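# Roll the vial in the right palm until its label faces up

## Task

The vial starts loose in the right hand, which is palm up, resting in the groove between the finger bases and the palm. Turn it within that hand until its label points upward as the goal picture shows, and end with no finger or thumb in contact with it. Only the right hand may act. Its wrist camera, the camera's post and the arm's final link count as part of the hand. The left arm and left hand must never touch the right hand. The task fails if the vial contacts anything outside this hand or leaves it. To finish, the vial must lie still briefly on the palm, clear of the wrist, camera and post, with the palm pointing straight up. No motor on either hand may show "moving" or "overload" or be building toward a shutdown; motors dead from the start are ignored. Then declare completion.

## Robot and tools

Robot: two arms, left_arm and right_arm. Each carries an identical 16-motor right hand; they are not mirrored. Only the right hand works in this task. The left arm should stay clear of it.

Scene frame: the origin is on the table top midway between the arms. +z is up, +x points out over the table, and left_arm sits on the +y side. left_arm base is at (+0.003, +0.454, 0) m and right_arm base at (+0.062, -0.421, 0) m. Results report each hand point's position in metres and its orientation as quat_wxyz in this frame. Reported positions can be a little off, more so at long reach.

Hand point frame: the hand point lies in front of the palm, where thumb tip and index/middle tips would pinch. +z runs along the straight fingers toward the tips. +x crosses the palm away from the thumb. +y comes out of the palm face, which sits at y = -0.062 m. Knuckle hinges are at z = -0.017 m, and straight fingertips reach 0.139 m beyond that. A rigid mast at the wrist occupies x +0.05 to +0.10, z -0.16 to -0.11, and reaches y = +0.06 m. It can collide with things. "Palm straight up" means the hand's +y axis points along scene +z.

execute_actions takes "actions", a list with zero or one entry, and an optional "pictures" boolean.
- Empty list: moves nothing and returns the state with images.
- Action: {"rows": [...], "steps": n}. There are 1 to 15 rows and n is 4 to 15 (default 15). Each control step lasts 1/30 s and uses one row. If rows run out, the last row repeats.
- Wait: {"steps": n} with n up to 300, counted from the previous result. Your reply time is included.
Pictures come back only for an empty list or when pictures is true.

Row layout: one flat list of 48 numbers, each in [-1, 1], covering both arms even if only one moves. Numbers 1-24 are left_arm, numbers 25-48 are right_arm. Each arm's 24 are in this order:
- dx, dy, dz, rx, ry, rz;
- index_mcp, index_abd, index_pip, index_dip;
- middle_mcp, middle_abd, middle_pip, middle_dip;
- ring_mcp, ring_abd, ring_pip, ring_dip;
- thumb_cmc, thumb_axl, thumb_mcp, thumb_ipl;
- current_limit, speed.

dx..rz are an offset, not a pose. They are given in the hand point's own axes. 1.0 equals 0.6 m of translation or 180 degrees of rotation. rx, ry, rz form one rotation vector. The offset is measured from the hand point's pose in the most recent result that reports it. Before any such result, and for a second call inside one reply, it is measured from where the arm is when the action begins. Every row in an action uses that same base, so rows do not add up. All zeros sends the arm back to that base pose; it is not a hold.

Control limits: each step, the command is clipped to within 70 mm and 16 degrees of the measured pose. Damped IK then follows, with position taking priority over orientation. Arms tend to end a centimetre or more short, usually low. The elbow may sag under load, lowering the hand and tipping the palm further with each action. Re-aiming at the desired pose halts this, though the hand stays slightly low. After an action ends, the arm continues only to its last clipped pose, so check the result and send the remainder.

Hinge numbers are absolute goals, scaled linearly between each hinge's stops. Values are degrees at +1, degrees at -1, then the straight value. Moving toward -1 bends the joint.
- Finger _mcp (-18, +128; +0.75): bends the finger toward the palm.
- Finger _abd (-60, +60; +0.00): swings the finger sideways away from the thumb.
- Finger _pip (-29, +108; +0.58) and _dip (-21, +117; +0.70): the middle and end joints.
- thumb_cmc (-20, +120; +0.71): swings the thumb from beside the palm round to in front of it.
- thumb_axl (-27, +140; +0.68): rolls the thumb about its length.
- thumb_mcp (-69, +109; +0.23) and thumb_ipl (-77, +108; +0.17): bend the thumb. With thumb_axl straight they bend it toward +z. At thumb_axl -0.40 they bend it the way thumb_cmc swings toward -1.

A 0 in a hand column is a real goal. To leave a hand unchanged, send back its hand_goal values, hand_current_limit and hand_speed.

current_limit maps -1 to 0 mA and +1 to 550 mA, with a floor of 11 mA. It also caps hinge speed, and very low values may not lift a finger. speed sets the set-point rate at (speed+1)/2 of 5.9 rad/s. Both start at +0.4 and -0.6 and stay in force until rewritten.

Results:
- State line: poses for both arms. After a result with nothing kept back, a "Hand target" line gives the pose each arm is driving toward.
- "pose unreachable": the clearance check altered or blocked that arm's command.
- HELD: marks steps where a row was not fully sent.
- Per-motor lists, in hinge order: hand_goal (current goals), hand_measured (actual positions on the same scale), and hand_current_ma (positive pushes toward -1).
- hand_state: moving, goal (within 0.02 of goal), blocked (resting away from goal while pressing), or overload (shut down).
Each result is captured 4 steps before the action finishes. Those steps then run while you think.

Grip and heat: a finger only presses while its goal lies beyond the object's surface. Gear friction can keep a grip even after the limit is lowered. Current of 495 mA or more, either sign, accumulates time. At 5 s the motor shuts off for 10 s, then returns to its goal. A motor reading overload from the first result is dead for the whole run. Arm motors warn with MOTOR HOT at 85 °C. At 100 °C the arm drops (OVER-TEMPERATURE FAULT). If an arm is stopped, hand commands sent meanwhile are discarded.

zoom_image: camera is one of cam_high (672x504), cam_low (672x504), cam_left_wrist (504x504) or cam_right_wrist (504x504). region is [x0, y0, x1, y1] in pixels from the top-left, at most 504x504. Camera calibrations (K, distortion, T_world_to_cam) are provided and are approximate.

Other tools: show_instructions shows the reference goal picture taken from the wrist camera position. read_manual returns licence texts only. finished_scene(scene) ends the scene irreversibly and grades it.

Avoid:
- the vial touching anything but the right hand, or leaving it;
- the left arm touching the right hand;
- arms striking or pressing each other hard;
- anything knocked off the table;
- drops, slams, and fingers squeezing hard for long;
- ending while motors read moving or overload, or while current stays near the cap.

Each tool is called as name(argument=value, ...) on one line, values as JSON.

Reference images:

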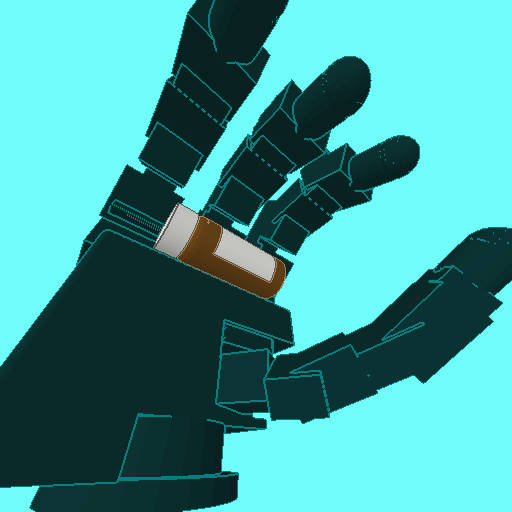

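## Session

execute_actions(actions=[])

Scene clock: 0.00 s of 4800.00 s.
left_arm: end_effector_position=(+0.4014, +0.7872, +0.6046) hand_goal=(+0.754, +0.000, +0.576, +0.696, +0.754, +0.000, +0.576, +0.696, +0.754, +0.000, +0.576, +0.696, +0.714, +0.678, +0.226, +0.168) hand_measured=(+0.754, +0.000, +0.576, +0.696, +0.754, +0.000, +0.576, +0.696, +0.754, +0.000, +0.576, +0.696, +0.714, +0.678, +0.226, +0.168) hand_current_ma=(+0, +0, +0, +0, +0, +0, +0, +0, +0, +0, +0, +0, +0, +0, +0, +0) hand_state=(goal, goal, goal, goal, goal, goal, goal, goal, goal, goal, goal, goal, goal, goal, goal, goal) hand_current_limit=0.40 hand_speed=-0.60 end_effector_quat_wxyz=(+0.290, +0.280, +0.627, +0.667) | right_arm: end_effector_position=(+0.4287, -0.0863, +0.3960) hand_goal=(+0.046, +0.000, -0.008, +0.280, +0.046, +0.000, -0.008, +0.280, +0.046, +0.000, -0.008, +0.280, -0.104, +0.266, +0.032, -0.018) hand_measured=(+0.062, +0.000, -0.006, +0.282, +0.062, +0.000, -0.006, +0.282, +0.064, +0.000, -0.004, +0.282, -0.088, +0.270, +0.034, -0.016) hand_current_ma=(+87, +0, +14, +14, +87, +0, +14, +13, +95, +0, +15, +12, +79, +31, +11, +11) hand_state=(goal, goal, goal, goal, goal, goal, goal, goal, goal, goal, goal, goal, goal, goal, goal, goal) hand_current_limit=0.40 hand_speed=-0.60 end_effector_quat_wxyz=(+0.285, +0.287, +0.653, +0.641)
Joint positions: left_arm=[0.626 1.056 1.089 0.023 0.001 0.009] | right_arm=[ 1.018  1.109  0.605  0.488  0.071 -0.003]
Joint velocities: left_arm=[-0.015 -0.005 -0.002  0.007 -0.007  0.051] | right_arm=[-0.005 -0.005  0.002  0.002  0.022 -0.007]
Hand target (left_arm): +0.396, +0.782, +0.632; +0.297, +0.272, +0.610, +0.683
Hand target (right_arm): +0.430, -0.085, +0.416; +0.289, +0.282, +0.640, +0.654

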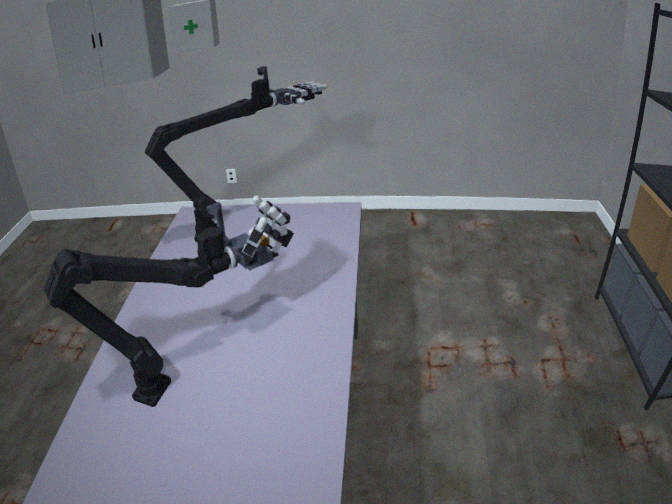

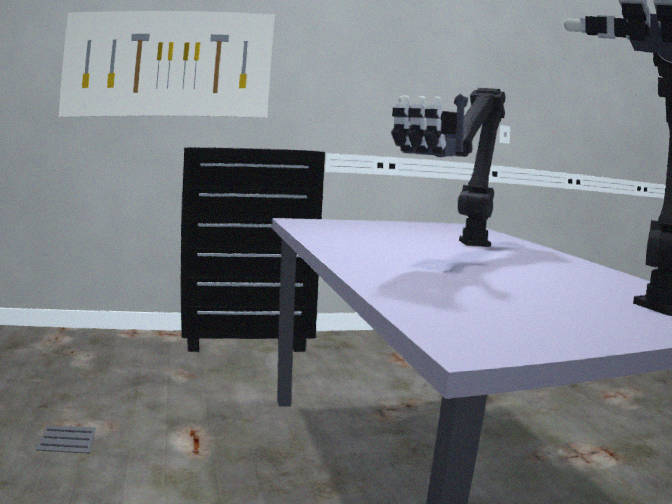

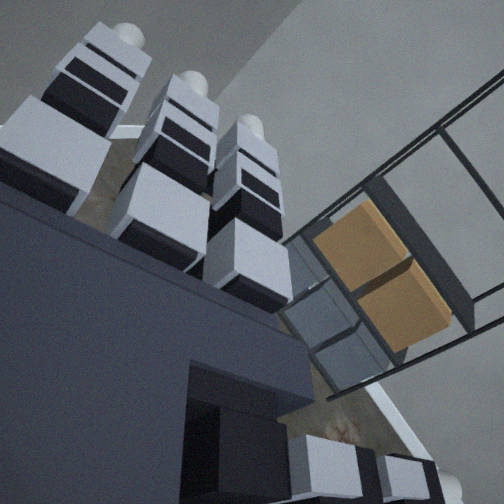

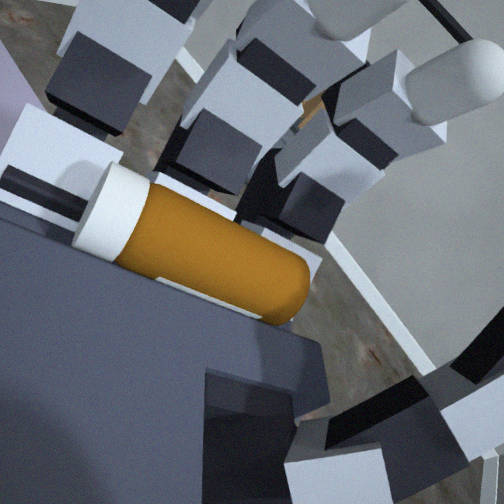

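zoom_image(camera="cam_right_wrist", region=[0, 120, 340, 380])

zoom_image(camera="cam_left_wrist", region=[0, 120, 340, 420])

zoom_image(camera="cam_high", region=[200, 180, 320, 280])

Region (0, 120, 340, 380) of cam_right_wrist's 504x504 image, scaled by 1.482, with more detail than that image has; it fills the top 385 rows of this view, and the rest is white.

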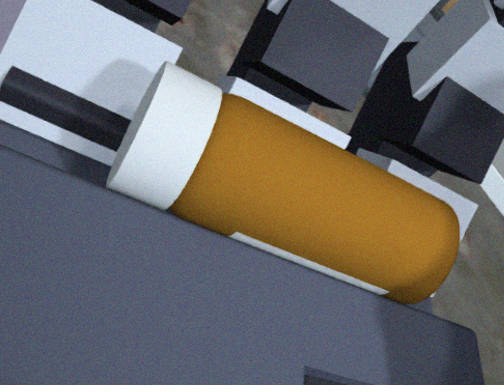

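Region (0, 120, 340, 420) of cam_left_wrist's 504x504 image, scaled by 1.482, with more detail than that image has; it fills the top 445 rows of this view, and the rest is white.

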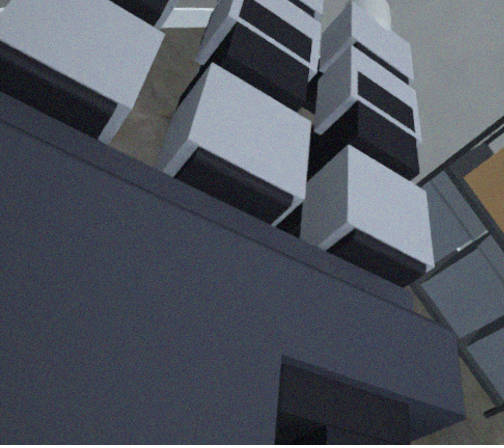

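Region (200, 180, 320, 280) of cam_high's 672x504 image, scaled by 4.200, with more detail than that image has.

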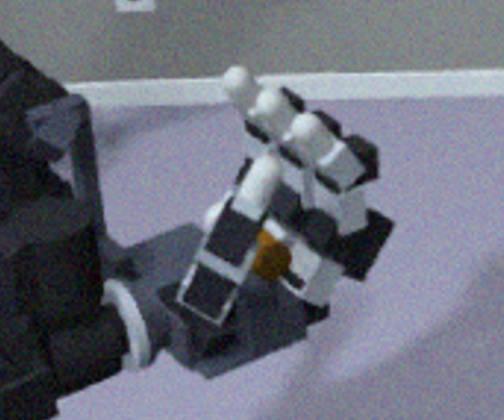

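execute_actions(actions=[{"rows": [[0.0002,0.0463,-0.0099,-0.0163,0.0003,-0.0002, 0.754,0,0.576,0.696,0.754,0,0.576,0.696,0.754,0,0.576,0.696,0.714,0.678,0.226,0.168,0.4,-0.6, 0,0.0333,0.0025,-0.01235,0.0004,0.001, 0.046,0,-0.008,0.28, 0.335,0,-0.74,-0.217, 0.046,0,-0.008,0.28, -0.104,0.266,0.032,-0.018, 0.4,-0.1]], "steps": 15}], pictures=true)

Scene clock: 9.93 s of 4800.00 s.
left_arm: end_effector_position=(+0.4014, +0.7872, +0.6046) hand_goal=(+0.754, +0.000, +0.576, +0.696, +0.754, +0.000, +0.576, +0.696, +0.754, +0.000, +0.576, +0.696, +0.714, +0.678, +0.226, +0.168) hand_measured=(+0.764, +0.000, +0.576, +0.696, +0.764, +0.000, +0.576, +0.696, +0.764, +0.000, +0.576, +0.696, +0.724, +0.678, +0.226, +0.168) hand_current_ma=(+57, +0, +4, +0, +52, +0, +4, +0, +55, +0, +4, +0, +53, -4, -1, -2) hand_state=(goal, goal, goal, goal, goal, goal, goal, goal, goal, goal, goal, goal, goal, goal, goal, goal) hand_current_limit=0.40 hand_speed=-0.60 end_effector_quat_wxyz=(+0.290, +0.280, +0.627, +0.667) | right_arm: end_effector_position=(+0.4287, -0.0863, +0.3960) hand_goal=(+0.046, +0.000, -0.008, +0.280, +0.336, +0.000, -0.740, -0.216, +0.046, +0.000, -0.008, +0.280, -0.104, +0.266, +0.032, -0.018) hand_measured=(+0.062, +0.000, -0.006, +0.282, +0.342, +0.000, -0.344, -0.056, +0.064, +0.000, -0.004, +0.282, -0.088, +0.270, +0.034, -0.016) hand_current_ma=(+87, +0, +14, +14, +37, +0, +50, +56, +95, +0, +15, +12, +79, +31, +11, +11) hand_state=(goal, goal, goal, goal, moving, goal, moving, moving, goal, goal, goal, goal, goal, goal, goal, goal) hand_current_limit=0.40 hand_speed=-0.10 end_effector_quat_wxyz=(+0.285, +0.287, +0.653, +0.641)
Joint positions: left_arm=[0.626 1.056 1.089 0.023 0.001 0.009] | right_arm=[ 1.018  1.109  0.605  0.488  0.071 -0.003]
Joint velocities: left_arm=[-0.015 -0.005  0.012 -0.002  0.007  0.007] | right_arm=[-0.005  0.005  0.007 -0.007 -0.007 -0.007]
Steps of this call (steps 1 to 90: nothing new was sent; then 6.57 s passed at rest; steps 91 to 101: the first 11 steps of this action). Readings (end_effector_position | what the end effector reports):
91: left_arm (+0.4014, +0.7872, +0.6046) | right_arm (+0.4287, -0.0863, +0.3960) | left_arm hand_goal=(+0.754, +0.000, +0.576, +0.696, +0.754, +0.000, +0.576, +0.696, +0.754, +0.000, +0.576, +0.696, +0.714, +0.678, +0.226, +0.168) hand_measured=(+0.764, +0.000, +0.576, +0.696, +0.764, +0.000, +0.576, +0.696, +0.764, +0.000, +0.576, +0.696, +0.724, +0.678, +0.226, +0.168) hand_current_ma=(+57, +0, +4, +0, +52, +0, +4, +0, +55, +0, +4, +0, +53, -4, -1, -2) hand_state=(goal, goal, goal, goal, goal, goal, goal, goal, goal, goal, goal, goal, goal, goal, goal, goal) hand_current_limit=0.40 hand_speed=-0.60 | right_arm hand_goal=(+0.046, +0.000, -0.008, +0.280, +0.336, +0.000, -0.740, -0.216, +0.046, +0.000, -0.008, +0.280, -0.104, +0.266, +0.032, -0.018) hand_measured=(+0.062, +0.000, -0.006, +0.282, +0.062, +0.000, -0.006, +0.282, +0.064, +0.000, -0.004, +0.282, -0.088, +0.270, +0.034, -0.016) hand_current_ma=(+87, +0, +14, +14, +87, +0, +14, +13, +95, +0, +15, +12, +79, +31, +11, +11) hand_state=(goal, goal, goal, goal, moving, goal, moving, moving, goal, goal, goal, goal, goal, goal, goal, goal) hand_current_limit=0.40 hand_speed=-0.10
92: left_arm (+0.4014, +0.7872, +0.6046) | right_arm (+0.4287, -0.0863, +0.3960) | left_arm hand_goal=(+0.754, +0.000, +0.576, +0.696, +0.754, +0.000, +0.576, +0.696, +0.754, +0.000, +0.576, +0.696, +0.714, +0.678, +0.226, +0.168) hand_measured=(+0.764, +0.000, +0.576, +0.696, +0.764, +0.000, +0.576, +0.696, +0.764, +0.000, +0.576, +0.696, +0.724, +0.678, +0.226, +0.168) hand_current_ma=(+57, +0, +4, +0, +52, +0, +4, +0, +55, +0, +4, +0, +53, -4, -1, -2) hand_state=(goal, goal, goal, goal, goal, goal, goal, goal, goal, goal, goal, goal, goal, goal, goal, goal) hand_current_limit=0.40 hand_speed=-0.60 | right_arm hand_goal=(+0.046, +0.000, -0.008, +0.280, +0.336, +0.000, -0.740, -0.216, +0.046, +0.000, -0.008, +0.280, -0.104, +0.266, +0.032, -0.018) hand_measured=(+0.062, +0.000, -0.006, +0.282, +0.066, +0.000, -0.010, +0.278, +0.064, +0.000, -0.004, +0.282, -0.088, +0.270, +0.034, -0.016) hand_current_ma=(+87, +0, +14, +14, -140, +0, +182, +196, +95, +0, +15, +12, +79, +31, +11, +11) hand_state=(goal, goal, goal, goal, moving, goal, moving, moving, goal, goal, goal, goal, goal, goal, goal, goal) hand_current_limit=0.40 hand_speed=-0.10
94: left_arm (+0.4014, +0.7872, +0.6046) | right_arm (+0.4287, -0.0863, +0.3960) | left_arm hand_goal=(+0.754, +0.000, +0.576, +0.696, +0.754, +0.000, +0.576, +0.696, +0.754, +0.000, +0.576, +0.696, +0.714, +0.678, +0.226, +0.168) hand_measured=(+0.764, +0.000, +0.576, +0.696, +0.764, +0.000, +0.576, +0.696, +0.764, +0.000, +0.576, +0.696, +0.724, +0.678, +0.226, +0.168) hand_current_ma=(+57, +0, +4, +0, +52, +0, +4, +0, +55, +0, +4, +0, +53, -4, -1, -2) hand_state=(goal, goal, goal, goal, goal, goal, goal, goal, goal, goal, goal, goal, goal, goal, goal, goal) hand_current_limit=0.40 hand_speed=-0.60 | right_arm hand_goal=(+0.046, +0.000, -0.008, +0.280, +0.336, +0.000, -0.740, -0.216, +0.046, +0.000, -0.008, +0.280, -0.104, +0.266, +0.032, -0.018) hand_measured=(+0.062, +0.000, -0.006, +0.282, +0.134, +0.000, -0.080, +0.208, +0.064, +0.000, -0.004, +0.282, -0.088, +0.270, +0.034, -0.016) hand_current_ma=(+87, +0, +14, +14, -64, +0, +129, +133, +95, +0, +15, +12, +79, +31, +11, +11) hand_state=(goal, goal, goal, goal, moving, goal, moving, moving, goal, goal, goal, goal, goal, goal, goal, goal) hand_current_limit=0.40 hand_speed=-0.10
98: left_arm (+0.4014, +0.7872, +0.6046) | right_arm (+0.4287, -0.0863, +0.3960) | left_arm hand_goal=(+0.754, +0.000, +0.576, +0.696, +0.754, +0.000, +0.576, +0.696, +0.754, +0.000, +0.576, +0.696, +0.714, +0.678, +0.226, +0.168) hand_measured=(+0.764, +0.000, +0.576, +0.696, +0.764, +0.000, +0.576, +0.696, +0.764, +0.000, +0.576, +0.696, +0.724, +0.678, +0.226, +0.168) hand_current_ma=(+57, +0, +4, +0, +52, +0, +4, +0, +55, +0, +4, +0, +53, -4, -1, -2) hand_state=(goal, goal, goal, goal, goal, goal, goal, goal, goal, goal, goal, goal, goal, goal, goal, goal) hand_current_limit=0.40 hand_speed=-0.60 | right_arm hand_goal=(+0.046, +0.000, -0.008, +0.280, +0.336, +0.000, -0.740, -0.216, +0.046, +0.000, -0.008, +0.280, -0.104, +0.266, +0.032, -0.018) hand_measured=(+0.062, +0.000, -0.006, +0.282, +0.292, +0.000, -0.232, +0.058, +0.064, +0.000, -0.004, +0.282, -0.088, +0.270, +0.034, -0.016) hand_current_ma=(+87, +0, +14, +14, -6, +0, +85, +84, +95, +0, +15, +12, +79, +31, +11, +11) hand_state=(goal, goal, goal, goal, moving, goal, moving, moving, goal, goal, goal, goal, goal, goal, goal, goal) hand_current_limit=0.40 hand_speed=-0.10
101: the state above

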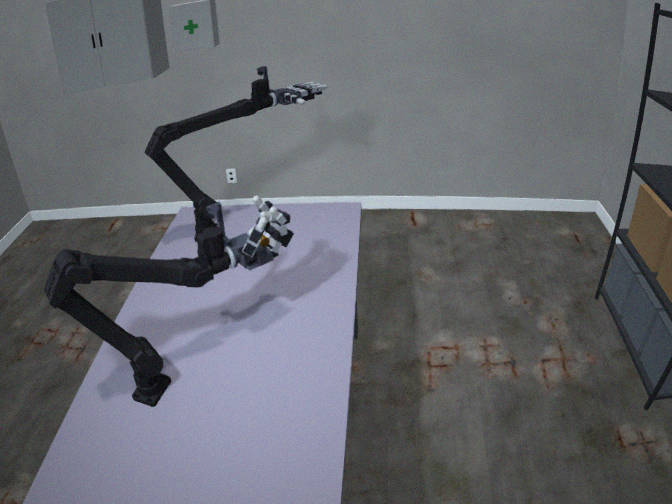

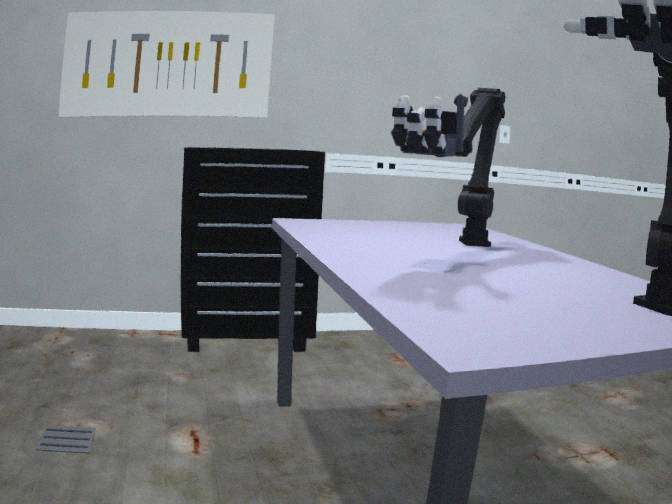

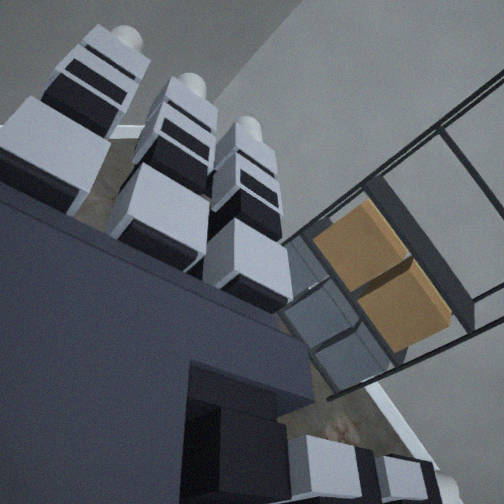

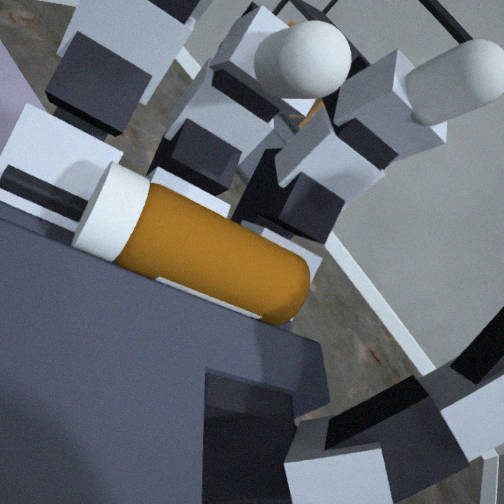

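execute_actions(actions=[{"steps": 12}], pictures=true)

Scene clock: 10.33 s of 4800.00 s.
left_arm: end_effector_position=(+0.4014, +0.7872, +0.6046) hand_goal=(+0.754, +0.000, +0.576, +0.696, +0.754, +0.000, +0.576, +0.696, +0.754, +0.000, +0.576, +0.696, +0.714, +0.678, +0.226, +0.168) hand_measured=(+0.764, +0.000, +0.576, +0.696, +0.764, +0.000, +0.576, +0.696, +0.764, +0.000, +0.576, +0.696, +0.724, +0.678, +0.226, +0.168) hand_current_ma=(+57, +0, +4, +0, +52, +0, +4, +0, +55, +0, +4, +0, +53, -4, -1, -2) hand_state=(goal, goal, goal, goal, goal, goal, goal, goal, goal, goal, goal, goal, goal, goal, goal, goal) hand_current_limit=0.40 hand_speed=-0.60 end_effector_quat_wxyz=(+0.290, +0.280, +0.627, +0.667) | right_arm: end_effector_position=(+0.4287, -0.0863, +0.3960) hand_goal=(+0.046, +0.000, -0.008, +0.280, +0.336, +0.000, -0.740, -0.216, +0.046, +0.000, -0.008, +0.280, -0.104, +0.266, +0.032, -0.018) hand_measured=(+0.062, +0.000, -0.006, +0.282, +0.342, +0.000, -0.738, -0.214, +0.064, +0.000, -0.004, +0.282, -0.088, +0.270, +0.034, -0.016) hand_current_ma=(+87, +0, +14, +14, +31, +0, +1, +12, +95, +0, +15, +12, +79, +31, +11, +11) hand_state=(goal, goal, goal, goal, goal, goal, moving, goal, goal, goal, goal, goal, goal, goal, goal, goal) hand_current_limit=0.40 hand_speed=-0.10 end_effector_quat_wxyz=(+0.285, +0.287, +0.653, +0.641)
Joint positions: left_arm=[0.626 1.056 1.089 0.023 0.001 0.009] | right_arm=[ 1.018  1.109  0.605  0.488  0.071 -0.003]
Joint velocities: left_arm=[-0.005  0.005  0.012 -0.017 -0.007  0.007] | right_arm=[-0.034 -0.005 -0.007 -0.017 -0.007 -0.022]
Hand target (left_arm): +0.395, +0.782, +0.631; +0.296, +0.271, +0.610, +0.683
Hand target (right_arm): +0.430, -0.086, +0.416; +0.289, +0.282, +0.640, +0.654
Off the commanded pose (left_arm): 0.028 m, 3 deg.
Off the commanded pose (right_arm): 0.020 m, 2 deg.
Kept back: nothing.
Steps of this call (steps 1 to 4: the last 4 steps of your previous action; steps 5 to 12: nothing new was sent). Readings (end_effector_position | what the end effector reports):
1: left_arm (+0.4014, +0.7872, +0.6046) | right_arm (+0.4287, -0.0863, +0.3960) | left_arm hand_goal=(+0.754, +0.000, +0.576, +0.696, +0.754, +0.000, +0.576, +0.696, +0.754, +0.000, +0.576, +0.696, +0.714, +0.678, +0.226, +0.168) hand_measured=(+0.764, +0.000, +0.576, +0.696, +0.764, +0.000, +0.576, +0.696, +0.764, +0.000, +0.576, +0.696, +0.724, +0.678, +0.226, +0.168) hand_current_ma=(+57, +0, +4, +0, +52, +0, +4, +0, +55, +0, +4, +0, +53, -4, -1, -2) hand_state=(goal, goal, goal, goal, goal, goal, goal, goal, goal, goal, goal, goal, goal, goal, goal, goal) hand_current_limit=0.40 hand_speed=-0.60 | right_arm hand_goal=(+0.046, +0.000, -0.008, +0.280, +0.336, +0.000, -0.740, -0.216, +0.046, +0.000, -0.008, +0.280, -0.104, +0.266, +0.032, -0.018) hand_measured=(+0.062, +0.000, -0.006, +0.282, +0.342, +0.000, -0.382, -0.092, +0.064, +0.000, -0.004, +0.282, -0.088, +0.270, +0.034, -0.016) hand_current_ma=(+87, +0, +14, +14, +31, +0, +67, +70, +95, +0, +15, +12, +79, +31, +11, +11) hand_state=(goal, goal, goal, goal, moving, goal, moving, moving, goal, goal, goal, goal, goal, goal, goal, goal) hand_current_limit=0.40 hand_speed=-0.10
2: left_arm (+0.4014, +0.7872, +0.6046) | right_arm (+0.4287, -0.0863, +0.3960) | left_arm hand_goal=(+0.754, +0.000, +0.576, +0.696, +0.754, +0.000, +0.576, +0.696, +0.754, +0.000, +0.576, +0.696, +0.714, +0.678, +0.226, +0.168) hand_measured=(+0.764, +0.000, +0.576, +0.696, +0.764, +0.000, +0.576, +0.696, +0.764, +0.000, +0.576, +0.696, +0.724, +0.678, +0.226, +0.168) hand_current_ma=(+57, +0, +4, +0, +52, +0, +4, +0, +55, +0, +4, +0, +53, -4, -1, -2) hand_state=(goal, goal, goal, goal, goal, goal, goal, goal, goal, goal, goal, goal, goal, goal, goal, goal) hand_current_limit=0.40 hand_speed=-0.60 | right_arm hand_goal=(+0.046, +0.000, -0.008, +0.280, +0.336, +0.000, -0.740, -0.216, +0.046, +0.000, -0.008, +0.280, -0.104, +0.266, +0.032, -0.018) hand_measured=(+0.062, +0.000, -0.006, +0.282, +0.342, +0.000, -0.420, -0.130, +0.064, +0.000, -0.004, +0.282, -0.088, +0.270, +0.034, -0.016) hand_current_ma=(+87, +0, +14, +14, +31, +0, +52, +59, +95, +0, +15, +12, +79, +31, +11, +11) hand_state=(goal, goal, goal, goal, goal, goal, moving, moving, goal, goal, goal, goal, goal, goal, goal, goal) hand_current_limit=0.40 hand_speed=-0.10
4: left_arm (+0.4014, +0.7872, +0.6046) | right_arm (+0.4287, -0.0863, +0.3960) | left_arm hand_goal=(+0.754, +0.000, +0.576, +0.696, +0.754, +0.000, +0.576, +0.696, +0.754, +0.000, +0.576, +0.696, +0.714, +0.678, +0.226, +0.168) hand_measured=(+0.764, +0.000, +0.576, +0.696, +0.764, +0.000, +0.576, +0.696, +0.764, +0.000, +0.576, +0.696, +0.724, +0.678, +0.226, +0.168) hand_current_ma=(+57, +0, +4, +0, +52, +0, +4, +0, +55, +0, +4, +0, +53, -4, -1, -2) hand_state=(goal, goal, goal, goal, goal, goal, goal, goal, goal, goal, goal, goal, goal, goal, goal, goal) hand_current_limit=0.40 hand_speed=-0.60 | right_arm hand_goal=(+0.046, +0.000, -0.008, +0.280, +0.336, +0.000, -0.740, -0.216, +0.046, +0.000, -0.008, +0.280, -0.104, +0.266, +0.032, -0.018) hand_measured=(+0.062, +0.000, -0.006, +0.282, +0.342, +0.000, -0.496, -0.196, +0.064, +0.000, -0.004, +0.282, -0.088, +0.270, +0.034, -0.016) hand_current_ma=(+87, +0, +14, +14, +31, +0, +53, -25, +95, +0, +15, +12, +79, +31, +11, +11) hand_state=(goal, goal, goal, goal, goal, goal, moving, moving, goal, goal, goal, goal, goal, goal, goal, goal) hand_current_limit=0.40 hand_speed=-0.10
8: left_arm (+0.4014, +0.7872, +0.6046) | right_arm (+0.4287, -0.0863, +0.3960) | left_arm hand_goal=(+0.754, +0.000, +0.576, +0.696, +0.754, +0.000, +0.576, +0.696, +0.754, +0.000, +0.576, +0.696, +0.714, +0.678, +0.226, +0.168) hand_measured=(+0.764, +0.000, +0.576, +0.696, +0.764, +0.000, +0.576, +0.696, +0.764, +0.000, +0.576, +0.696, +0.724, +0.678, +0.226, +0.168) hand_current_ma=(+57, +0, +4, +0, +52, +0, +4, +0, +55, +0, +4, +0, +53, -4, -1, -2) hand_state=(goal, goal, goal, goal, goal, goal, goal, goal, goal, goal, goal, goal, goal, goal, goal, goal) hand_current_limit=0.40 hand_speed=-0.60 | right_arm hand_goal=(+0.046, +0.000, -0.008, +0.280, +0.336, +0.000, -0.740, -0.216, +0.046, +0.000, -0.008, +0.280, -0.104, +0.266, +0.032, -0.018) hand_measured=(+0.062, +0.000, -0.006, +0.282, +0.342, +0.000, -0.648, -0.214, +0.064, +0.000, -0.004, +0.282, -0.088, +0.270, +0.034, -0.016) hand_current_ma=(+87, +0, +14, +14, +31, +0, +53, +11, +95, +0, +15, +12, +79, +31, +11, +11) hand_state=(goal, goal, goal, goal, goal, goal, moving, goal, goal, goal, goal, goal, goal, goal, goal, goal) hand_current_limit=0.40 hand_speed=-0.10
12: the state above

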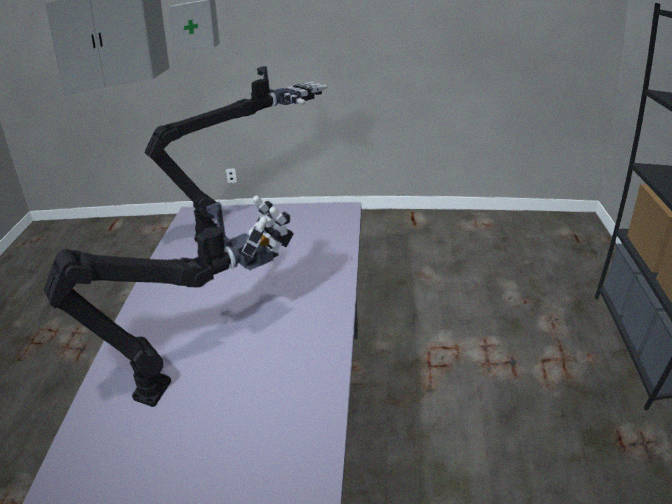

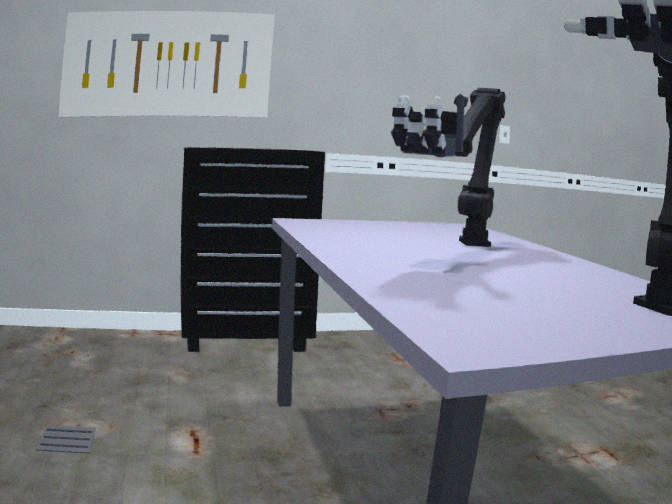

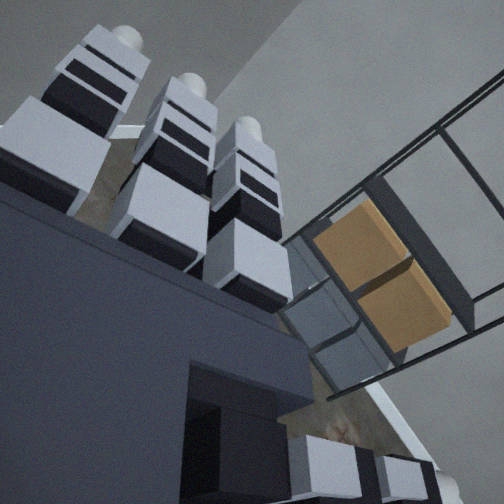

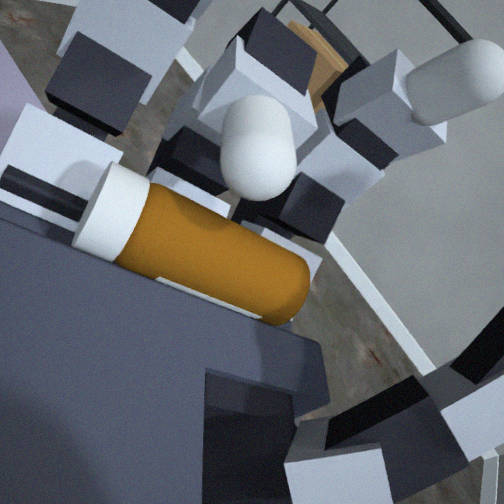

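execute_actions(actions=[{"rows": [[0.0002,0.0463,-0.0099,-0.0163,0.0003,-0.0002, 0.754,0,0.576,0.696,0.754,0,0.576,0.696,0.754,0,0.576,0.696,0.714,0.678,0.226,0.168,0.4,-0.6, 0,0.0333,0.0025,-0.01235,0.0004,0.001, 0.046,0,-0.008,0.28, 0.335,0,-0.76,-0.245, 0.046,0,-0.008,0.28, -0.104,0.266,0.032,-0.018, 0.4,-0.1],[0.0002,0.0463,-0.0099,-0.0163,0.0003,-0.0002, 0.754,0,0.576,0.696,0.754,0,0.576,0.696,0.754,0,0.576,0.696,0.714,0.678,0.226,0.168,0.4,-0.6, 0,0.0333,0.0025,-0.01235,0.0004,0.001, 0.046,0,-0.008,0.28, 0.335,0,-0.78,-0.275, 0.046,0,-0.008,0.28, -0.104,0.266,0.032,-0.018, 0.4,-0.1],[0.0002,0.0463,-0.0099,-0.0163,0.0003,-0.0002, 0.754,0,0.576,0.696,0.754,0,0.576,0.696,0.754,0,0.576,0.696,0.714,0.678,0.226,0.168,0.4,-0.6, 0,0.0333,0.0025,-0.01235,0.0004,0.001, 0.046,0,-0.008,0.28, 0.335,0,-0.795,-0.30, 0.046,0,-0.008,0.28, -0.104,0.266,0.032,-0.018, 0.4,-0.1],[0.0002,0.0463,-0.0099,-0.0163,0.0003,-0.0002, 0.754,0,0.576,0.696,0.754,0,0.576,0.696,0.754,0,0.576,0.696,0.714,0.678,0.226,0.168,0.4,-0.6, 0,0.0333,0.0025,-0.01235,0.0004,0.001, 0.046,0,-0.008,0.28, 0.335,0,-0.81,-0.32, 0.046,0,-0.008,0.28, -0.104,0.266,0.032,-0.018, 0.4,-0.1],[0.0002,0.0463,-0.0099,-0.0163,0.0003,-0.0002, 0.754,0,0.576,0.696,0.754,0,0.576,0.696,0.754,0,0.576,0.696,0.714,0.678,0.226,0.168,0.4,-0.6, 0,0.0333,0.0025,-0.01235,0.0004,0.001, 0.046,0,-0.008,0.28, 0.335,0,-0.822,-0.335, 0.046,0,-0.008,0.28, -0.104,0.266,0.032,-0.018, 0.4,-0.1],[0.0002,0.0463,-0.0099,-0.0163,0.0003,-0.0002, 0.754,0,0.576,0.696,0.754,0,0.576,0.696,0.754,0,0.576,0.696,0.714,0.678,0.226,0.168,0.4,-0.6, 0,0.0333,0.0025,-0.01235,0.0004,0.001, 0.046,0,-0.008,0.28, 0.335,0,-0.834,-0.341, 0.046,0,-0.008,0.28, -0.104,0.266,0.032,-0.018, 0.4,-0.1],[0.0002,0.0463,-0.0099,-0.0163,0.0003,-0.0002, 0.754,0,0.576,0.696,0.754,0,0.576,0.696,0.754,0,0.576,0.696,0.714,0.678,0.226,0.168,0.4,-0.6, 0,0.0333,0.0025,-0.01235,0.0004,0.001, 0.046,0,-0.008,0.28, 0.335,0,-0.845,-0.341, 0.046,0,-0.008,0.28, -0.104,0.266,0.032,-0.018, 0.4,-0.1]], "steps": 15}], pictures=true)

Scene clock: 12.77 s of 4800.00 s.
left_arm: end_effector_position=(+0.4014, +0.7872, +0.6046) hand_goal=(+0.754, +0.000, +0.576, +0.696, +0.754, +0.000, +0.576, +0.696, +0.754, +0.000, +0.576, +0.696, +0.714, +0.678, +0.226, +0.168) hand_measured=(+0.764, +0.000, +0.576, +0.696, +0.764, +0.000, +0.576, +0.696, +0.764, +0.000, +0.576, +0.696, +0.724, +0.678, +0.226, +0.168) hand_current_ma=(+57, +0, +4, +0, +52, +0, +4, +0, +55, +0, +4, +0, +53, -4, -1, -2) hand_state=(goal, goal, goal, goal, goal, goal, goal, goal, goal, goal, goal, goal, goal, goal, goal, goal) hand_current_limit=0.40 hand_speed=-0.60 end_effector_quat_wxyz=(+0.290, +0.280, +0.627, +0.667) | right_arm: end_effector_position=(+0.4287, -0.0863, +0.3960) hand_goal=(+0.046, +0.000, -0.008, +0.280, +0.336, +0.000, -0.844, -0.340, +0.046, +0.000, -0.008, +0.280, -0.104, +0.266, +0.032, -0.018) hand_measured=(+0.062, +0.000, -0.006, +0.282, +0.342, +0.000, -0.826, -0.332, +0.064, +0.000, -0.004, +0.282, -0.088, +0.270, +0.034, -0.016) hand_current_ma=(+87, +0, +14, +14, +32, +0, +97, +45, +95, +0, +15, +12, +79, +31, +11, +11) hand_state=(goal, goal, goal, goal, goal, goal, goal, goal, goal, goal, goal, goal, goal, goal, goal, goal) hand_current_limit=0.40 hand_speed=-0.10 end_effector_quat_wxyz=(+0.285, +0.287, +0.653, +0.641)
Joint positions: left_arm=[0.626 1.056 1.089 0.023 0.001 0.009] | right_arm=[ 1.018  1.109  0.605  0.488  0.071 -0.003]
Joint velocities: left_arm=[-0.005 -0.005  0.002 -0.002 -0.007  0.037] | right_arm=[-0.015 -0.015  0.007  0.002 -0.007  0.007]
Steps of this call (steps 1 to 62: nothing new was sent; steps 63 to 73: the first 11 steps of this action). Readings (end_effector_position | what the end effector reports):
63: left_arm (+0.4014, +0.7872, +0.6046) | right_arm (+0.4287, -0.0863, +0.3960) | left_arm hand_goal=(+0.754, +0.000, +0.576, +0.696, +0.754, +0.000, +0.576, +0.696, +0.754, +0.000, +0.576, +0.696, +0.714, +0.678, +0.226, +0.168) hand_measured=(+0.764, +0.000, +0.576, +0.696, +0.764, +0.000, +0.576, +0.696, +0.764, +0.000, +0.576, +0.696, +0.724, +0.678, +0.226, +0.168) hand_current_ma=(+57, +0, +4, +0, +52, +0, +4, +0, +55, +0, +4, +0, +53, -4, -1, -2) hand_state=(goal, goal, goal, goal, goal, goal, goal, goal, goal, goal, goal, goal, goal, goal, goal, goal) hand_current_limit=0.40 hand_speed=-0.60 | right_arm hand_goal=(+0.046, +0.000, -0.008, +0.280, +0.336, +0.000, -0.760, -0.244, +0.046, +0.000, -0.008, +0.280, -0.104, +0.266, +0.032, -0.018) hand_measured=(+0.062, +0.000, -0.006, +0.282, +0.342, +0.000, -0.738, -0.214, +0.064, +0.000, -0.004, +0.282, -0.088, +0.270, +0.034, -0.016) hand_current_ma=(+87, +0, +14, +14, +31, +0, +6, +12, +95, +0, +15, +12, +79, +31, +11, +11) hand_state=(goal, goal, goal, goal, goal, goal, moving, moving, goal, goal, goal, goal, goal, goal, goal, goal) hand_current_limit=0.40 hand_speed=-0.10
64: left_arm (+0.4014, +0.7872, +0.6046) | right_arm (+0.4287, -0.0863, +0.3960) | left_arm hand_goal=(+0.754, +0.000, +0.576, +0.696, +0.754, +0.000, +0.576, +0.696, +0.754, +0.000, +0.576, +0.696, +0.714, +0.678, +0.226, +0.168) hand_measured=(+0.764, +0.000, +0.576, +0.696, +0.764, +0.000, +0.576, +0.696, +0.764, +0.000, +0.576, +0.696, +0.724, +0.678, +0.226, +0.168) hand_current_ma=(+57, +0, +4, +0, +52, +0, +4, +0, +55, +0, +4, +0, +53, -4, -1, -2) hand_state=(goal, goal, goal, goal, goal, goal, goal, goal, goal, goal, goal, goal, goal, goal, goal, goal) hand_current_limit=0.40 hand_speed=-0.60 | right_arm hand_goal=(+0.046, +0.000, -0.008, +0.280, +0.336, +0.000, -0.780, -0.274, +0.046, +0.000, -0.008, +0.280, -0.104, +0.266, +0.032, -0.018) hand_measured=(+0.062, +0.000, -0.006, +0.282, +0.342, +0.000, -0.740, -0.216, +0.064, +0.000, -0.004, +0.282, -0.088, +0.270, +0.034, -0.016) hand_current_ma=(+87, +0, +14, +14, +31, +0, +54, +82, +95, +0, +15, +12, +79, +31, +11, +11) hand_state=(goal, goal, goal, goal, goal, goal, moving, moving, goal, goal, goal, goal, goal, goal, goal, goal) hand_current_limit=0.40 hand_speed=-0.10
66: left_arm (+0.4014, +0.7872, +0.6046) | right_arm (+0.4287, -0.0863, +0.3960) | left_arm hand_goal=(+0.754, +0.000, +0.576, +0.696, +0.754, +0.000, +0.576, +0.696, +0.754, +0.000, +0.576, +0.696, +0.714, +0.678, +0.226, +0.168) hand_measured=(+0.764, +0.000, +0.576, +0.696, +0.764, +0.000, +0.576, +0.696, +0.764, +0.000, +0.576, +0.696, +0.724, +0.678, +0.226, +0.168) hand_current_ma=(+57, +0, +4, +0, +52, +0, +4, +0, +55, +0, +4, +0, +53, -4, -1, -2) hand_state=(goal, goal, goal, goal, goal, goal, goal, goal, goal, goal, goal, goal, goal, goal, goal, goal) hand_current_limit=0.40 hand_speed=-0.60 | right_arm hand_goal=(+0.046, +0.000, -0.008, +0.280, +0.336, +0.000, -0.810, -0.320, +0.046, +0.000, -0.008, +0.280, -0.104, +0.266, +0.032, -0.018) hand_measured=(+0.062, +0.000, -0.006, +0.282, +0.342, +0.000, -0.770, -0.258, +0.064, +0.000, -0.004, +0.282, -0.088, +0.270, +0.034, -0.016) hand_current_ma=(+87, +0, +14, +14, +31, +0, +19, +48, +95, +0, +15, +12, +79, +31, +11, +11) hand_state=(goal, goal, goal, goal, goal, goal, moving, moving, goal, goal, goal, goal, goal, goal, goal, goal) hand_current_limit=0.40 hand_speed=-0.10
70: left_arm (+0.4014, +0.7872, +0.6046) | right_arm (+0.4287, -0.0863, +0.3960) | left_arm hand_goal=(+0.754, +0.000, +0.576, +0.696, +0.754, +0.000, +0.576, +0.696, +0.754, +0.000, +0.576, +0.696, +0.714, +0.678, +0.226, +0.168) hand_measured=(+0.764, +0.000, +0.576, +0.696, +0.764, +0.000, +0.576, +0.696, +0.764, +0.000, +0.576, +0.696, +0.724, +0.678, +0.226, +0.168) hand_current_ma=(+57, +0, +4, +0, +52, +0, +4, +0, +55, +0, +4, +0, +53, -4, -1, -2) hand_state=(goal, goal, goal, goal, goal, goal, goal, goal, goal, goal, goal, goal, goal, goal, goal, goal) hand_current_limit=0.40 hand_speed=-0.60 | right_arm hand_goal=(+0.046, +0.000, -0.008, +0.280, +0.336, +0.000, -0.844, -0.340, +0.046, +0.000, -0.008, +0.280, -0.104, +0.266, +0.032, -0.018) hand_measured=(+0.062, +0.000, -0.006, +0.282, +0.342, +0.000, -0.826, -0.332, +0.064, +0.000, -0.004, +0.282, -0.088, +0.270, +0.034, -0.016) hand_current_ma=(+87, +0, +14, +14, +33, +0, +103, +47, +95, +0, +15, +12, +79, +31, +11, +11) hand_state=(goal, goal, goal, goal, goal, goal, moving, moving, goal, goal, goal, goal, goal, goal, goal, goal) hand_current_limit=0.40 hand_speed=-0.10
73: the state above

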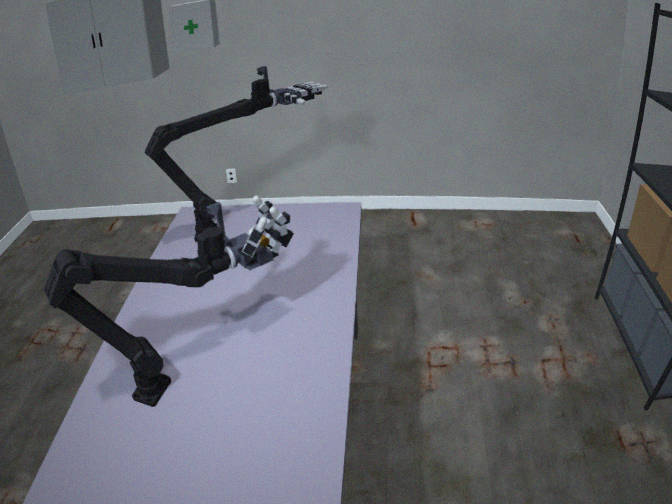

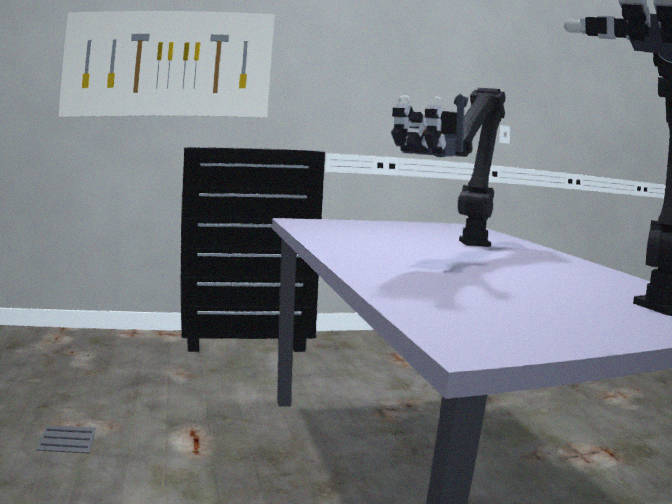

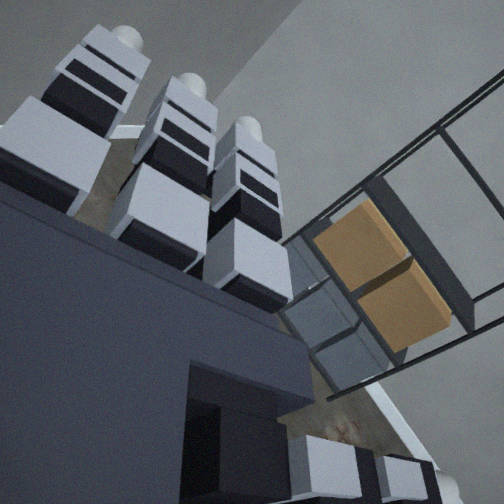

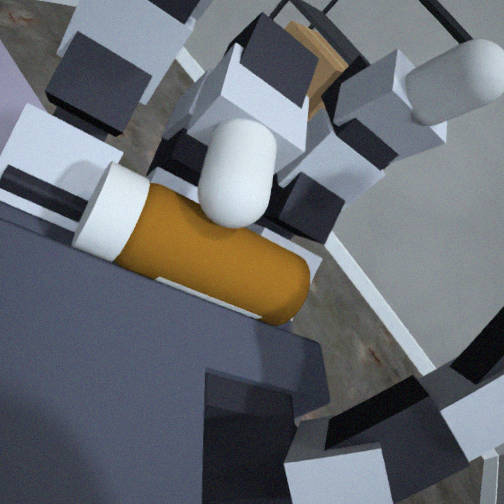

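execute_actions(actions=[{"rows": [[0.0002,0.0463,-0.0099,-0.0163,0.0003,-0.0002, 0.754,0,0.576,0.696,0.754,0,0.576,0.696,0.754,0,0.576,0.696,0.714,0.678,0.226,0.168,0.4,-0.6, 0,0.0333,0.0025,-0.01235,0.0004,0.001, 0.046,0,-0.008,0.28, 0.335,0,-0.832,-0.373, 0.046,0,-0.008,0.28, -0.104,0.266,0.032,-0.018, 0.4,-0.1],[0.0002,0.0463,-0.0099,-0.0163,0.0003,-0.0002, 0.754,0,0.576,0.696,0.754,0,0.576,0.696,0.754,0,0.576,0.696,0.714,0.678,0.226,0.168,0.4,-0.6, 0,0.0333,0.0025,-0.01235,0.0004,0.001, 0.046,0,-0.008,0.28, 0.335,0,-0.815,-0.405, 0.046,0,-0.008,0.28, -0.104,0.266,0.032,-0.018, 0.4,-0.1],[0.0002,0.0463,-0.0099,-0.0163,0.0003,-0.0002, 0.754,0,0.576,0.696,0.754,0,0.576,0.696,0.754,0,0.576,0.696,0.714,0.678,0.226,0.168,0.4,-0.6, 0,0.0333,0.0025,-0.01235,0.0004,0.001, 0.046,0,-0.008,0.28, 0.335,0,-0.798,-0.436, 0.046,0,-0.008,0.28, -0.104,0.266,0.032,-0.018, 0.4,-0.1],[0.0002,0.0463,-0.0099,-0.0163,0.0003,-0.0002, 0.754,0,0.576,0.696,0.754,0,0.576,0.696,0.754,0,0.576,0.696,0.714,0.678,0.226,0.168,0.4,-0.6, 0,0.0333,0.0025,-0.01235,0.0004,0.001, 0.046,0,-0.008,0.28, 0.335,0,-0.782,-0.467, 0.046,0,-0.008,0.28, -0.104,0.266,0.032,-0.018, 0.4,-0.1],[0.0002,0.0463,-0.0099,-0.0163,0.0003,-0.0002, 0.754,0,0.576,0.696,0.754,0,0.576,0.696,0.754,0,0.576,0.696,0.714,0.678,0.226,0.168,0.4,-0.6, 0,0.0333,0.0025,-0.01235,0.0004,0.001, 0.046,0,-0.008,0.28, 0.335,0,-0.767,-0.497, 0.046,0,-0.008,0.28, -0.104,0.266,0.032,-0.018, 0.4,-0.1],[0.0002,0.0463,-0.0099,-0.0163,0.0003,-0.0002, 0.754,0,0.576,0.696,0.754,0,0.576,0.696,0.754,0,0.576,0.696,0.714,0.678,0.226,0.168,0.4,-0.6, 0,0.0333,0.0025,-0.01235,0.0004,0.001, 0.046,0,-0.008,0.28, 0.335,0,-0.753,-0.526, 0.046,0,-0.008,0.28, -0.104,0.266,0.032,-0.018, 0.4,-0.1],[0.0002,0.0463,-0.0099,-0.0163,0.0003,-0.0002, 0.754,0,0.576,0.696,0.754,0,0.576,0.696,0.754,0,0.576,0.696,0.714,0.678,0.226,0.168,0.4,-0.6, 0,0.0333,0.0025,-0.01235,0.0004,0.001, 0.046,0,-0.008,0.28, 0.335,0,-0.740,-0.555, 0.046,0,-0.008,0.28, -0.104,0.266,0.032,-0.018, 0.4,-0.1],[0.0002,0.0463,-0.0099,-0.0163,0.0003,-0.0002, 0.754,0,0.576,0.696,0.754,0,0.576,0.696,0.754,0,0.576,0.696,0.714,0.678,0.226,0.168,0.4,-0.6, 0,0.0333,0.0025,-0.01235,0.0004,0.001, 0.046,0,-0.008,0.28, 0.335,0,-0.727,-0.583, 0.046,0,-0.008,0.28, -0.104,0.266,0.032,-0.018, 0.4,-0.1],[0.0002,0.0463,-0.0099,-0.0163,0.0003,-0.0002, 0.754,0,0.576,0.696,0.754,0,0.576,0.696,0.754,0,0.576,0.696,0.714,0.678,0.226,0.168,0.4,-0.6, 0,0.0333,0.0025,-0.01235,0.0004,0.001, 0.046,0,-0.008,0.28, 0.335,0,-0.716,-0.611, 0.046,0,-0.008,0.28, -0.104,0.266,0.032,-0.018, 0.4,-0.1],[0.0002,0.0463,-0.0099,-0.0163,0.0003,-0.0002, 0.754,0,0.576,0.696,0.754,0,0.576,0.696,0.754,0,0.576,0.696,0.714,0.678,0.226,0.168,0.4,-0.6, 0,0.0333,0.0025,-0.01235,0.0004,0.001, 0.046,0,-0.008,0.28, 0.335,0,-0.705,-0.638, 0.046,0,-0.008,0.28, -0.104,0.266,0.032,-0.018, 0.4,-0.1]], "steps": 15}], pictures=true)

Scene clock: 14.30 s of 4800.00 s.
left_arm: end_effector_position=(+0.4014, +0.7872, +0.6046) hand_goal=(+0.754, +0.000, +0.576, +0.696, +0.754, +0.000, +0.576, +0.696, +0.754, +0.000, +0.576, +0.696, +0.714, +0.678, +0.226, +0.168) hand_measured=(+0.764, +0.000, +0.576, +0.696, +0.764, +0.000, +0.576, +0.696, +0.764, +0.000, +0.576, +0.696, +0.724, +0.678, +0.226, +0.168) hand_current_ma=(+57, +0, +4, +0, +52, +0, +4, +0, +55, +0, +4, +0, +53, -4, -1, -2) hand_state=(goal, goal, goal, goal, goal, goal, goal, goal, goal, goal, goal, goal, goal, goal, goal, goal) hand_current_limit=0.40 hand_speed=-0.60 end_effector_quat_wxyz=(+0.290, +0.280, +0.627, +0.667) | right_arm: end_effector_position=(+0.4287, -0.0863, +0.3960) hand_goal=(+0.046, +0.000, -0.008, +0.280, +0.336, +0.000, -0.704, -0.638, +0.046, +0.000, -0.008, +0.280, -0.104, +0.266, +0.032, -0.018) hand_measured=(+0.062, +0.000, -0.006, +0.282, +0.344, +0.000, -0.702, -0.498, +0.064, +0.000, -0.004, +0.282, -0.088, +0.270, +0.034, -0.016) hand_current_ma=(+87, +0, +14, +14, +42, +0, +88, +241, +95, +0, +15, +12, +79, +31, +11, +11) hand_state=(goal, goal, goal, goal, goal, goal, moving, moving, goal, goal, goal, goal, goal, goal, goal, goal) hand_current_limit=0.40 hand_speed=-0.10 end_effector_quat_wxyz=(+0.285, +0.287, +0.653, +0.641)
Joint positions: left_arm=[0.626 1.056 1.089 0.023 0.001 0.009] | right_arm=[ 1.018  1.109  0.605  0.488  0.071 -0.003]
Joint velocities: left_arm=[ 0.005 -0.015 -0.022  0.007 -0.051 -0.022] | right_arm=[ 0.005 -0.015 -0.012 -0.007  0.081 -0.007]
Off your previous action's commanded pose (left_arm): 0.028 m, 3 deg at its last step (step 4 of this call).
Off your previous action's commanded pose (right_arm): 0.020 m, 2 deg at its last step (step 4 of this call).
Steps of this call (steps 1 to 4: the last 4 steps of your previous action; steps 5 to 35: nothing new was sent; steps 36 to 46: the first 11 steps of this action). Readings (end_effector_position | what the end effector reports):
36: left_arm (+0.4014, +0.7872, +0.6046) | right_arm (+0.4287, -0.0863, +0.3960) | left_arm hand_goal=(+0.754, +0.000, +0.576, +0.696, +0.754, +0.000, +0.576, +0.696, +0.754, +0.000, +0.576, +0.696, +0.714, +0.678, +0.226, +0.168) hand_measured=(+0.764, +0.000, +0.576, +0.696, +0.764, +0.000, +0.576, +0.696, +0.764, +0.000, +0.576, +0.696, +0.724, +0.678, +0.226, +0.168) hand_current_ma=(+57, +0, +4, +0, +52, +0, +4, +0, +55, +0, +4, +0, +53, -4, -1, -2) hand_state=(goal, goal, goal, goal, goal, goal, goal, goal, goal, goal, goal, goal, goal, goal, goal, goal) hand_current_limit=0.40 hand_speed=-0.60 | right_arm hand_goal=(+0.046, +0.000, -0.008, +0.280, +0.336, +0.000, -0.832, -0.372, +0.046, +0.000, -0.008, +0.280, -0.104, +0.266, +0.032, -0.018) hand_measured=(+0.062, +0.000, -0.006, +0.282, +0.342, +0.000, -0.826, -0.332, +0.064, +0.000, -0.004, +0.282, -0.088, +0.270, +0.034, -0.016) hand_current_ma=(+87, +0, +14, +14, +32, +0, +97, +45, +95, +0, +15, +12, +79, +31, +11, +11) hand_state=(goal, goal, goal, goal, goal, goal, moving, moving, goal, goal, goal, goal, goal, goal, goal, goal) hand_current_limit=0.40 hand_speed=-0.10
37: left_arm (+0.4014, +0.7872, +0.6046) | right_arm (+0.4287, -0.0863, +0.3960) | left_arm hand_goal=(+0.754, +0.000, +0.576, +0.696, +0.754, +0.000, +0.576, +0.696, +0.754, +0.000, +0.576, +0.696, +0.714, +0.678, +0.226, +0.168) hand_measured=(+0.764, +0.000, +0.576, +0.696, +0.764, +0.000, +0.576, +0.696, +0.764, +0.000, +0.576, +0.696, +0.724, +0.678, +0.226, +0.168) hand_current_ma=(+57, +0, +4, +0, +52, +0, +4, +0, +55, +0, +4, +0, +53, -4, -1, -2) hand_state=(goal, goal, goal, goal, goal, goal, goal, goal, goal, goal, goal, goal, goal, goal, goal, goal) hand_current_limit=0.40 hand_speed=-0.60 | right_arm hand_goal=(+0.046, +0.000, -0.008, +0.280, +0.336, +0.000, -0.814, -0.404, +0.046, +0.000, -0.008, +0.280, -0.104, +0.266, +0.032, -0.018) hand_measured=(+0.062, +0.000, -0.006, +0.282, +0.342, +0.000, -0.824, -0.332, +0.064, +0.000, -0.004, +0.282, -0.088, +0.270, +0.034, -0.016) hand_current_ma=(+87, +0, +14, +14, +32, +0, +42, +180, +95, +0, +15, +12, +79, +31, +11, +11) hand_state=(goal, goal, goal, goal, goal, goal, moving, moving, goal, goal, goal, goal, goal, goal, goal, goal) hand_current_limit=0.40 hand_speed=-0.10
39: left_arm (+0.4014, +0.7872, +0.6046) | right_arm (+0.4287, -0.0863, +0.3960) | left_arm hand_goal=(+0.754, +0.000, +0.576, +0.696, +0.754, +0.000, +0.576, +0.696, +0.754, +0.000, +0.576, +0.696, +0.714, +0.678, +0.226, +0.168) hand_measured=(+0.764, +0.000, +0.576, +0.696, +0.764, +0.000, +0.576, +0.696, +0.764, +0.000, +0.576, +0.696, +0.724, +0.678, +0.226, +0.168) hand_current_ma=(+57, +0, +4, +0, +52, +0, +4, +0, +55, +0, +4, +0, +53, -4, -1, -2) hand_state=(goal, goal, goal, goal, goal, goal, goal, goal, goal, goal, goal, goal, goal, goal, goal, goal) hand_current_limit=0.40 hand_speed=-0.60 | right_arm hand_goal=(+0.046, +0.000, -0.008, +0.280, +0.336, +0.000, -0.782, -0.466, +0.046, +0.000, -0.008, +0.280, -0.104, +0.266, +0.032, -0.018) hand_measured=(+0.062, +0.000, -0.006, +0.282, +0.342, +0.000, -0.804, -0.360, +0.064, +0.000, -0.004, +0.282, -0.088, +0.270, +0.034, -0.016) hand_current_ma=(+87, +0, +14, +14, +34, +0, +62, +202, +95, +0, +15, +12, +79, +31, +11, +11) hand_state=(goal, goal, goal, goal, goal, goal, moving, moving, goal, goal, goal, goal, goal, goal, goal, goal) hand_current_limit=0.40 hand_speed=-0.10
43: left_arm (+0.4014, +0.7872, +0.6046) | right_arm (+0.4287, -0.0863, +0.3960) | left_arm hand_goal=(+0.754, +0.000, +0.576, +0.696, +0.754, +0.000, +0.576, +0.696, +0.754, +0.000, +0.576, +0.696, +0.714, +0.678, +0.226, +0.168) hand_measured=(+0.764, +0.000, +0.576, +0.696, +0.764, +0.000, +0.576, +0.696, +0.764, +0.000, +0.576, +0.696, +0.724, +0.678, +0.226, +0.168) hand_current_ma=(+57, +0, +4, +0, +52, +0, +4, +0, +55, +0, +4, +0, +53, -4, -1, -2) hand_state=(goal, goal, goal, goal, goal, goal, goal, goal, goal, goal, goal, goal, goal, goal, goal, goal) hand_current_limit=0.40 hand_speed=-0.60 | right_arm hand_goal=(+0.046, +0.000, -0.008, +0.280, +0.336, +0.000, -0.726, -0.582, +0.046, +0.000, -0.008, +0.280, -0.104, +0.266, +0.032, -0.018) hand_measured=(+0.062, +0.000, -0.006, +0.282, +0.342, +0.000, -0.742, -0.442, +0.064, +0.000, -0.004, +0.282, -0.088, +0.270, +0.034, -0.016) hand_current_ma=(+87, +0, +14, +14, +37, +0, +72, +214, +95, +0, +15, +12, +79, +31, +11, +11) hand_state=(goal, goal, goal, goal, goal, goal, moving, moving, goal, goal, goal, goal, goal, goal, goal, goal) hand_current_limit=0.40 hand_speed=-0.10
46: the state above

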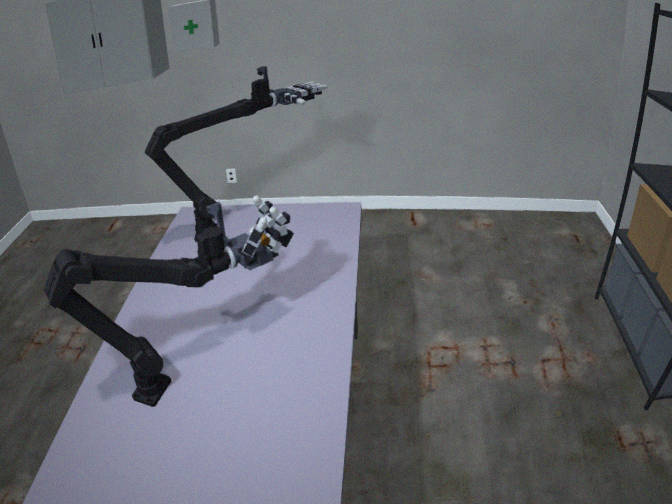

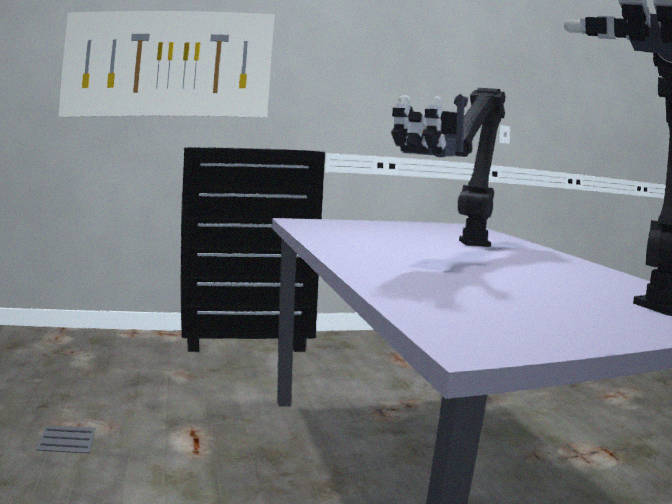

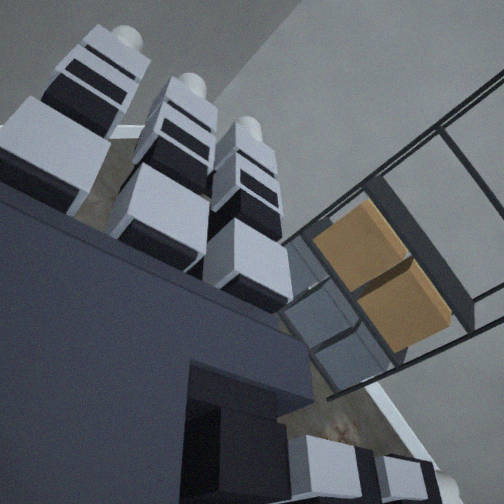

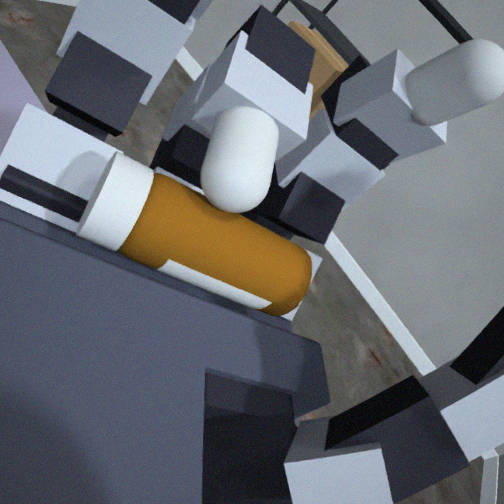

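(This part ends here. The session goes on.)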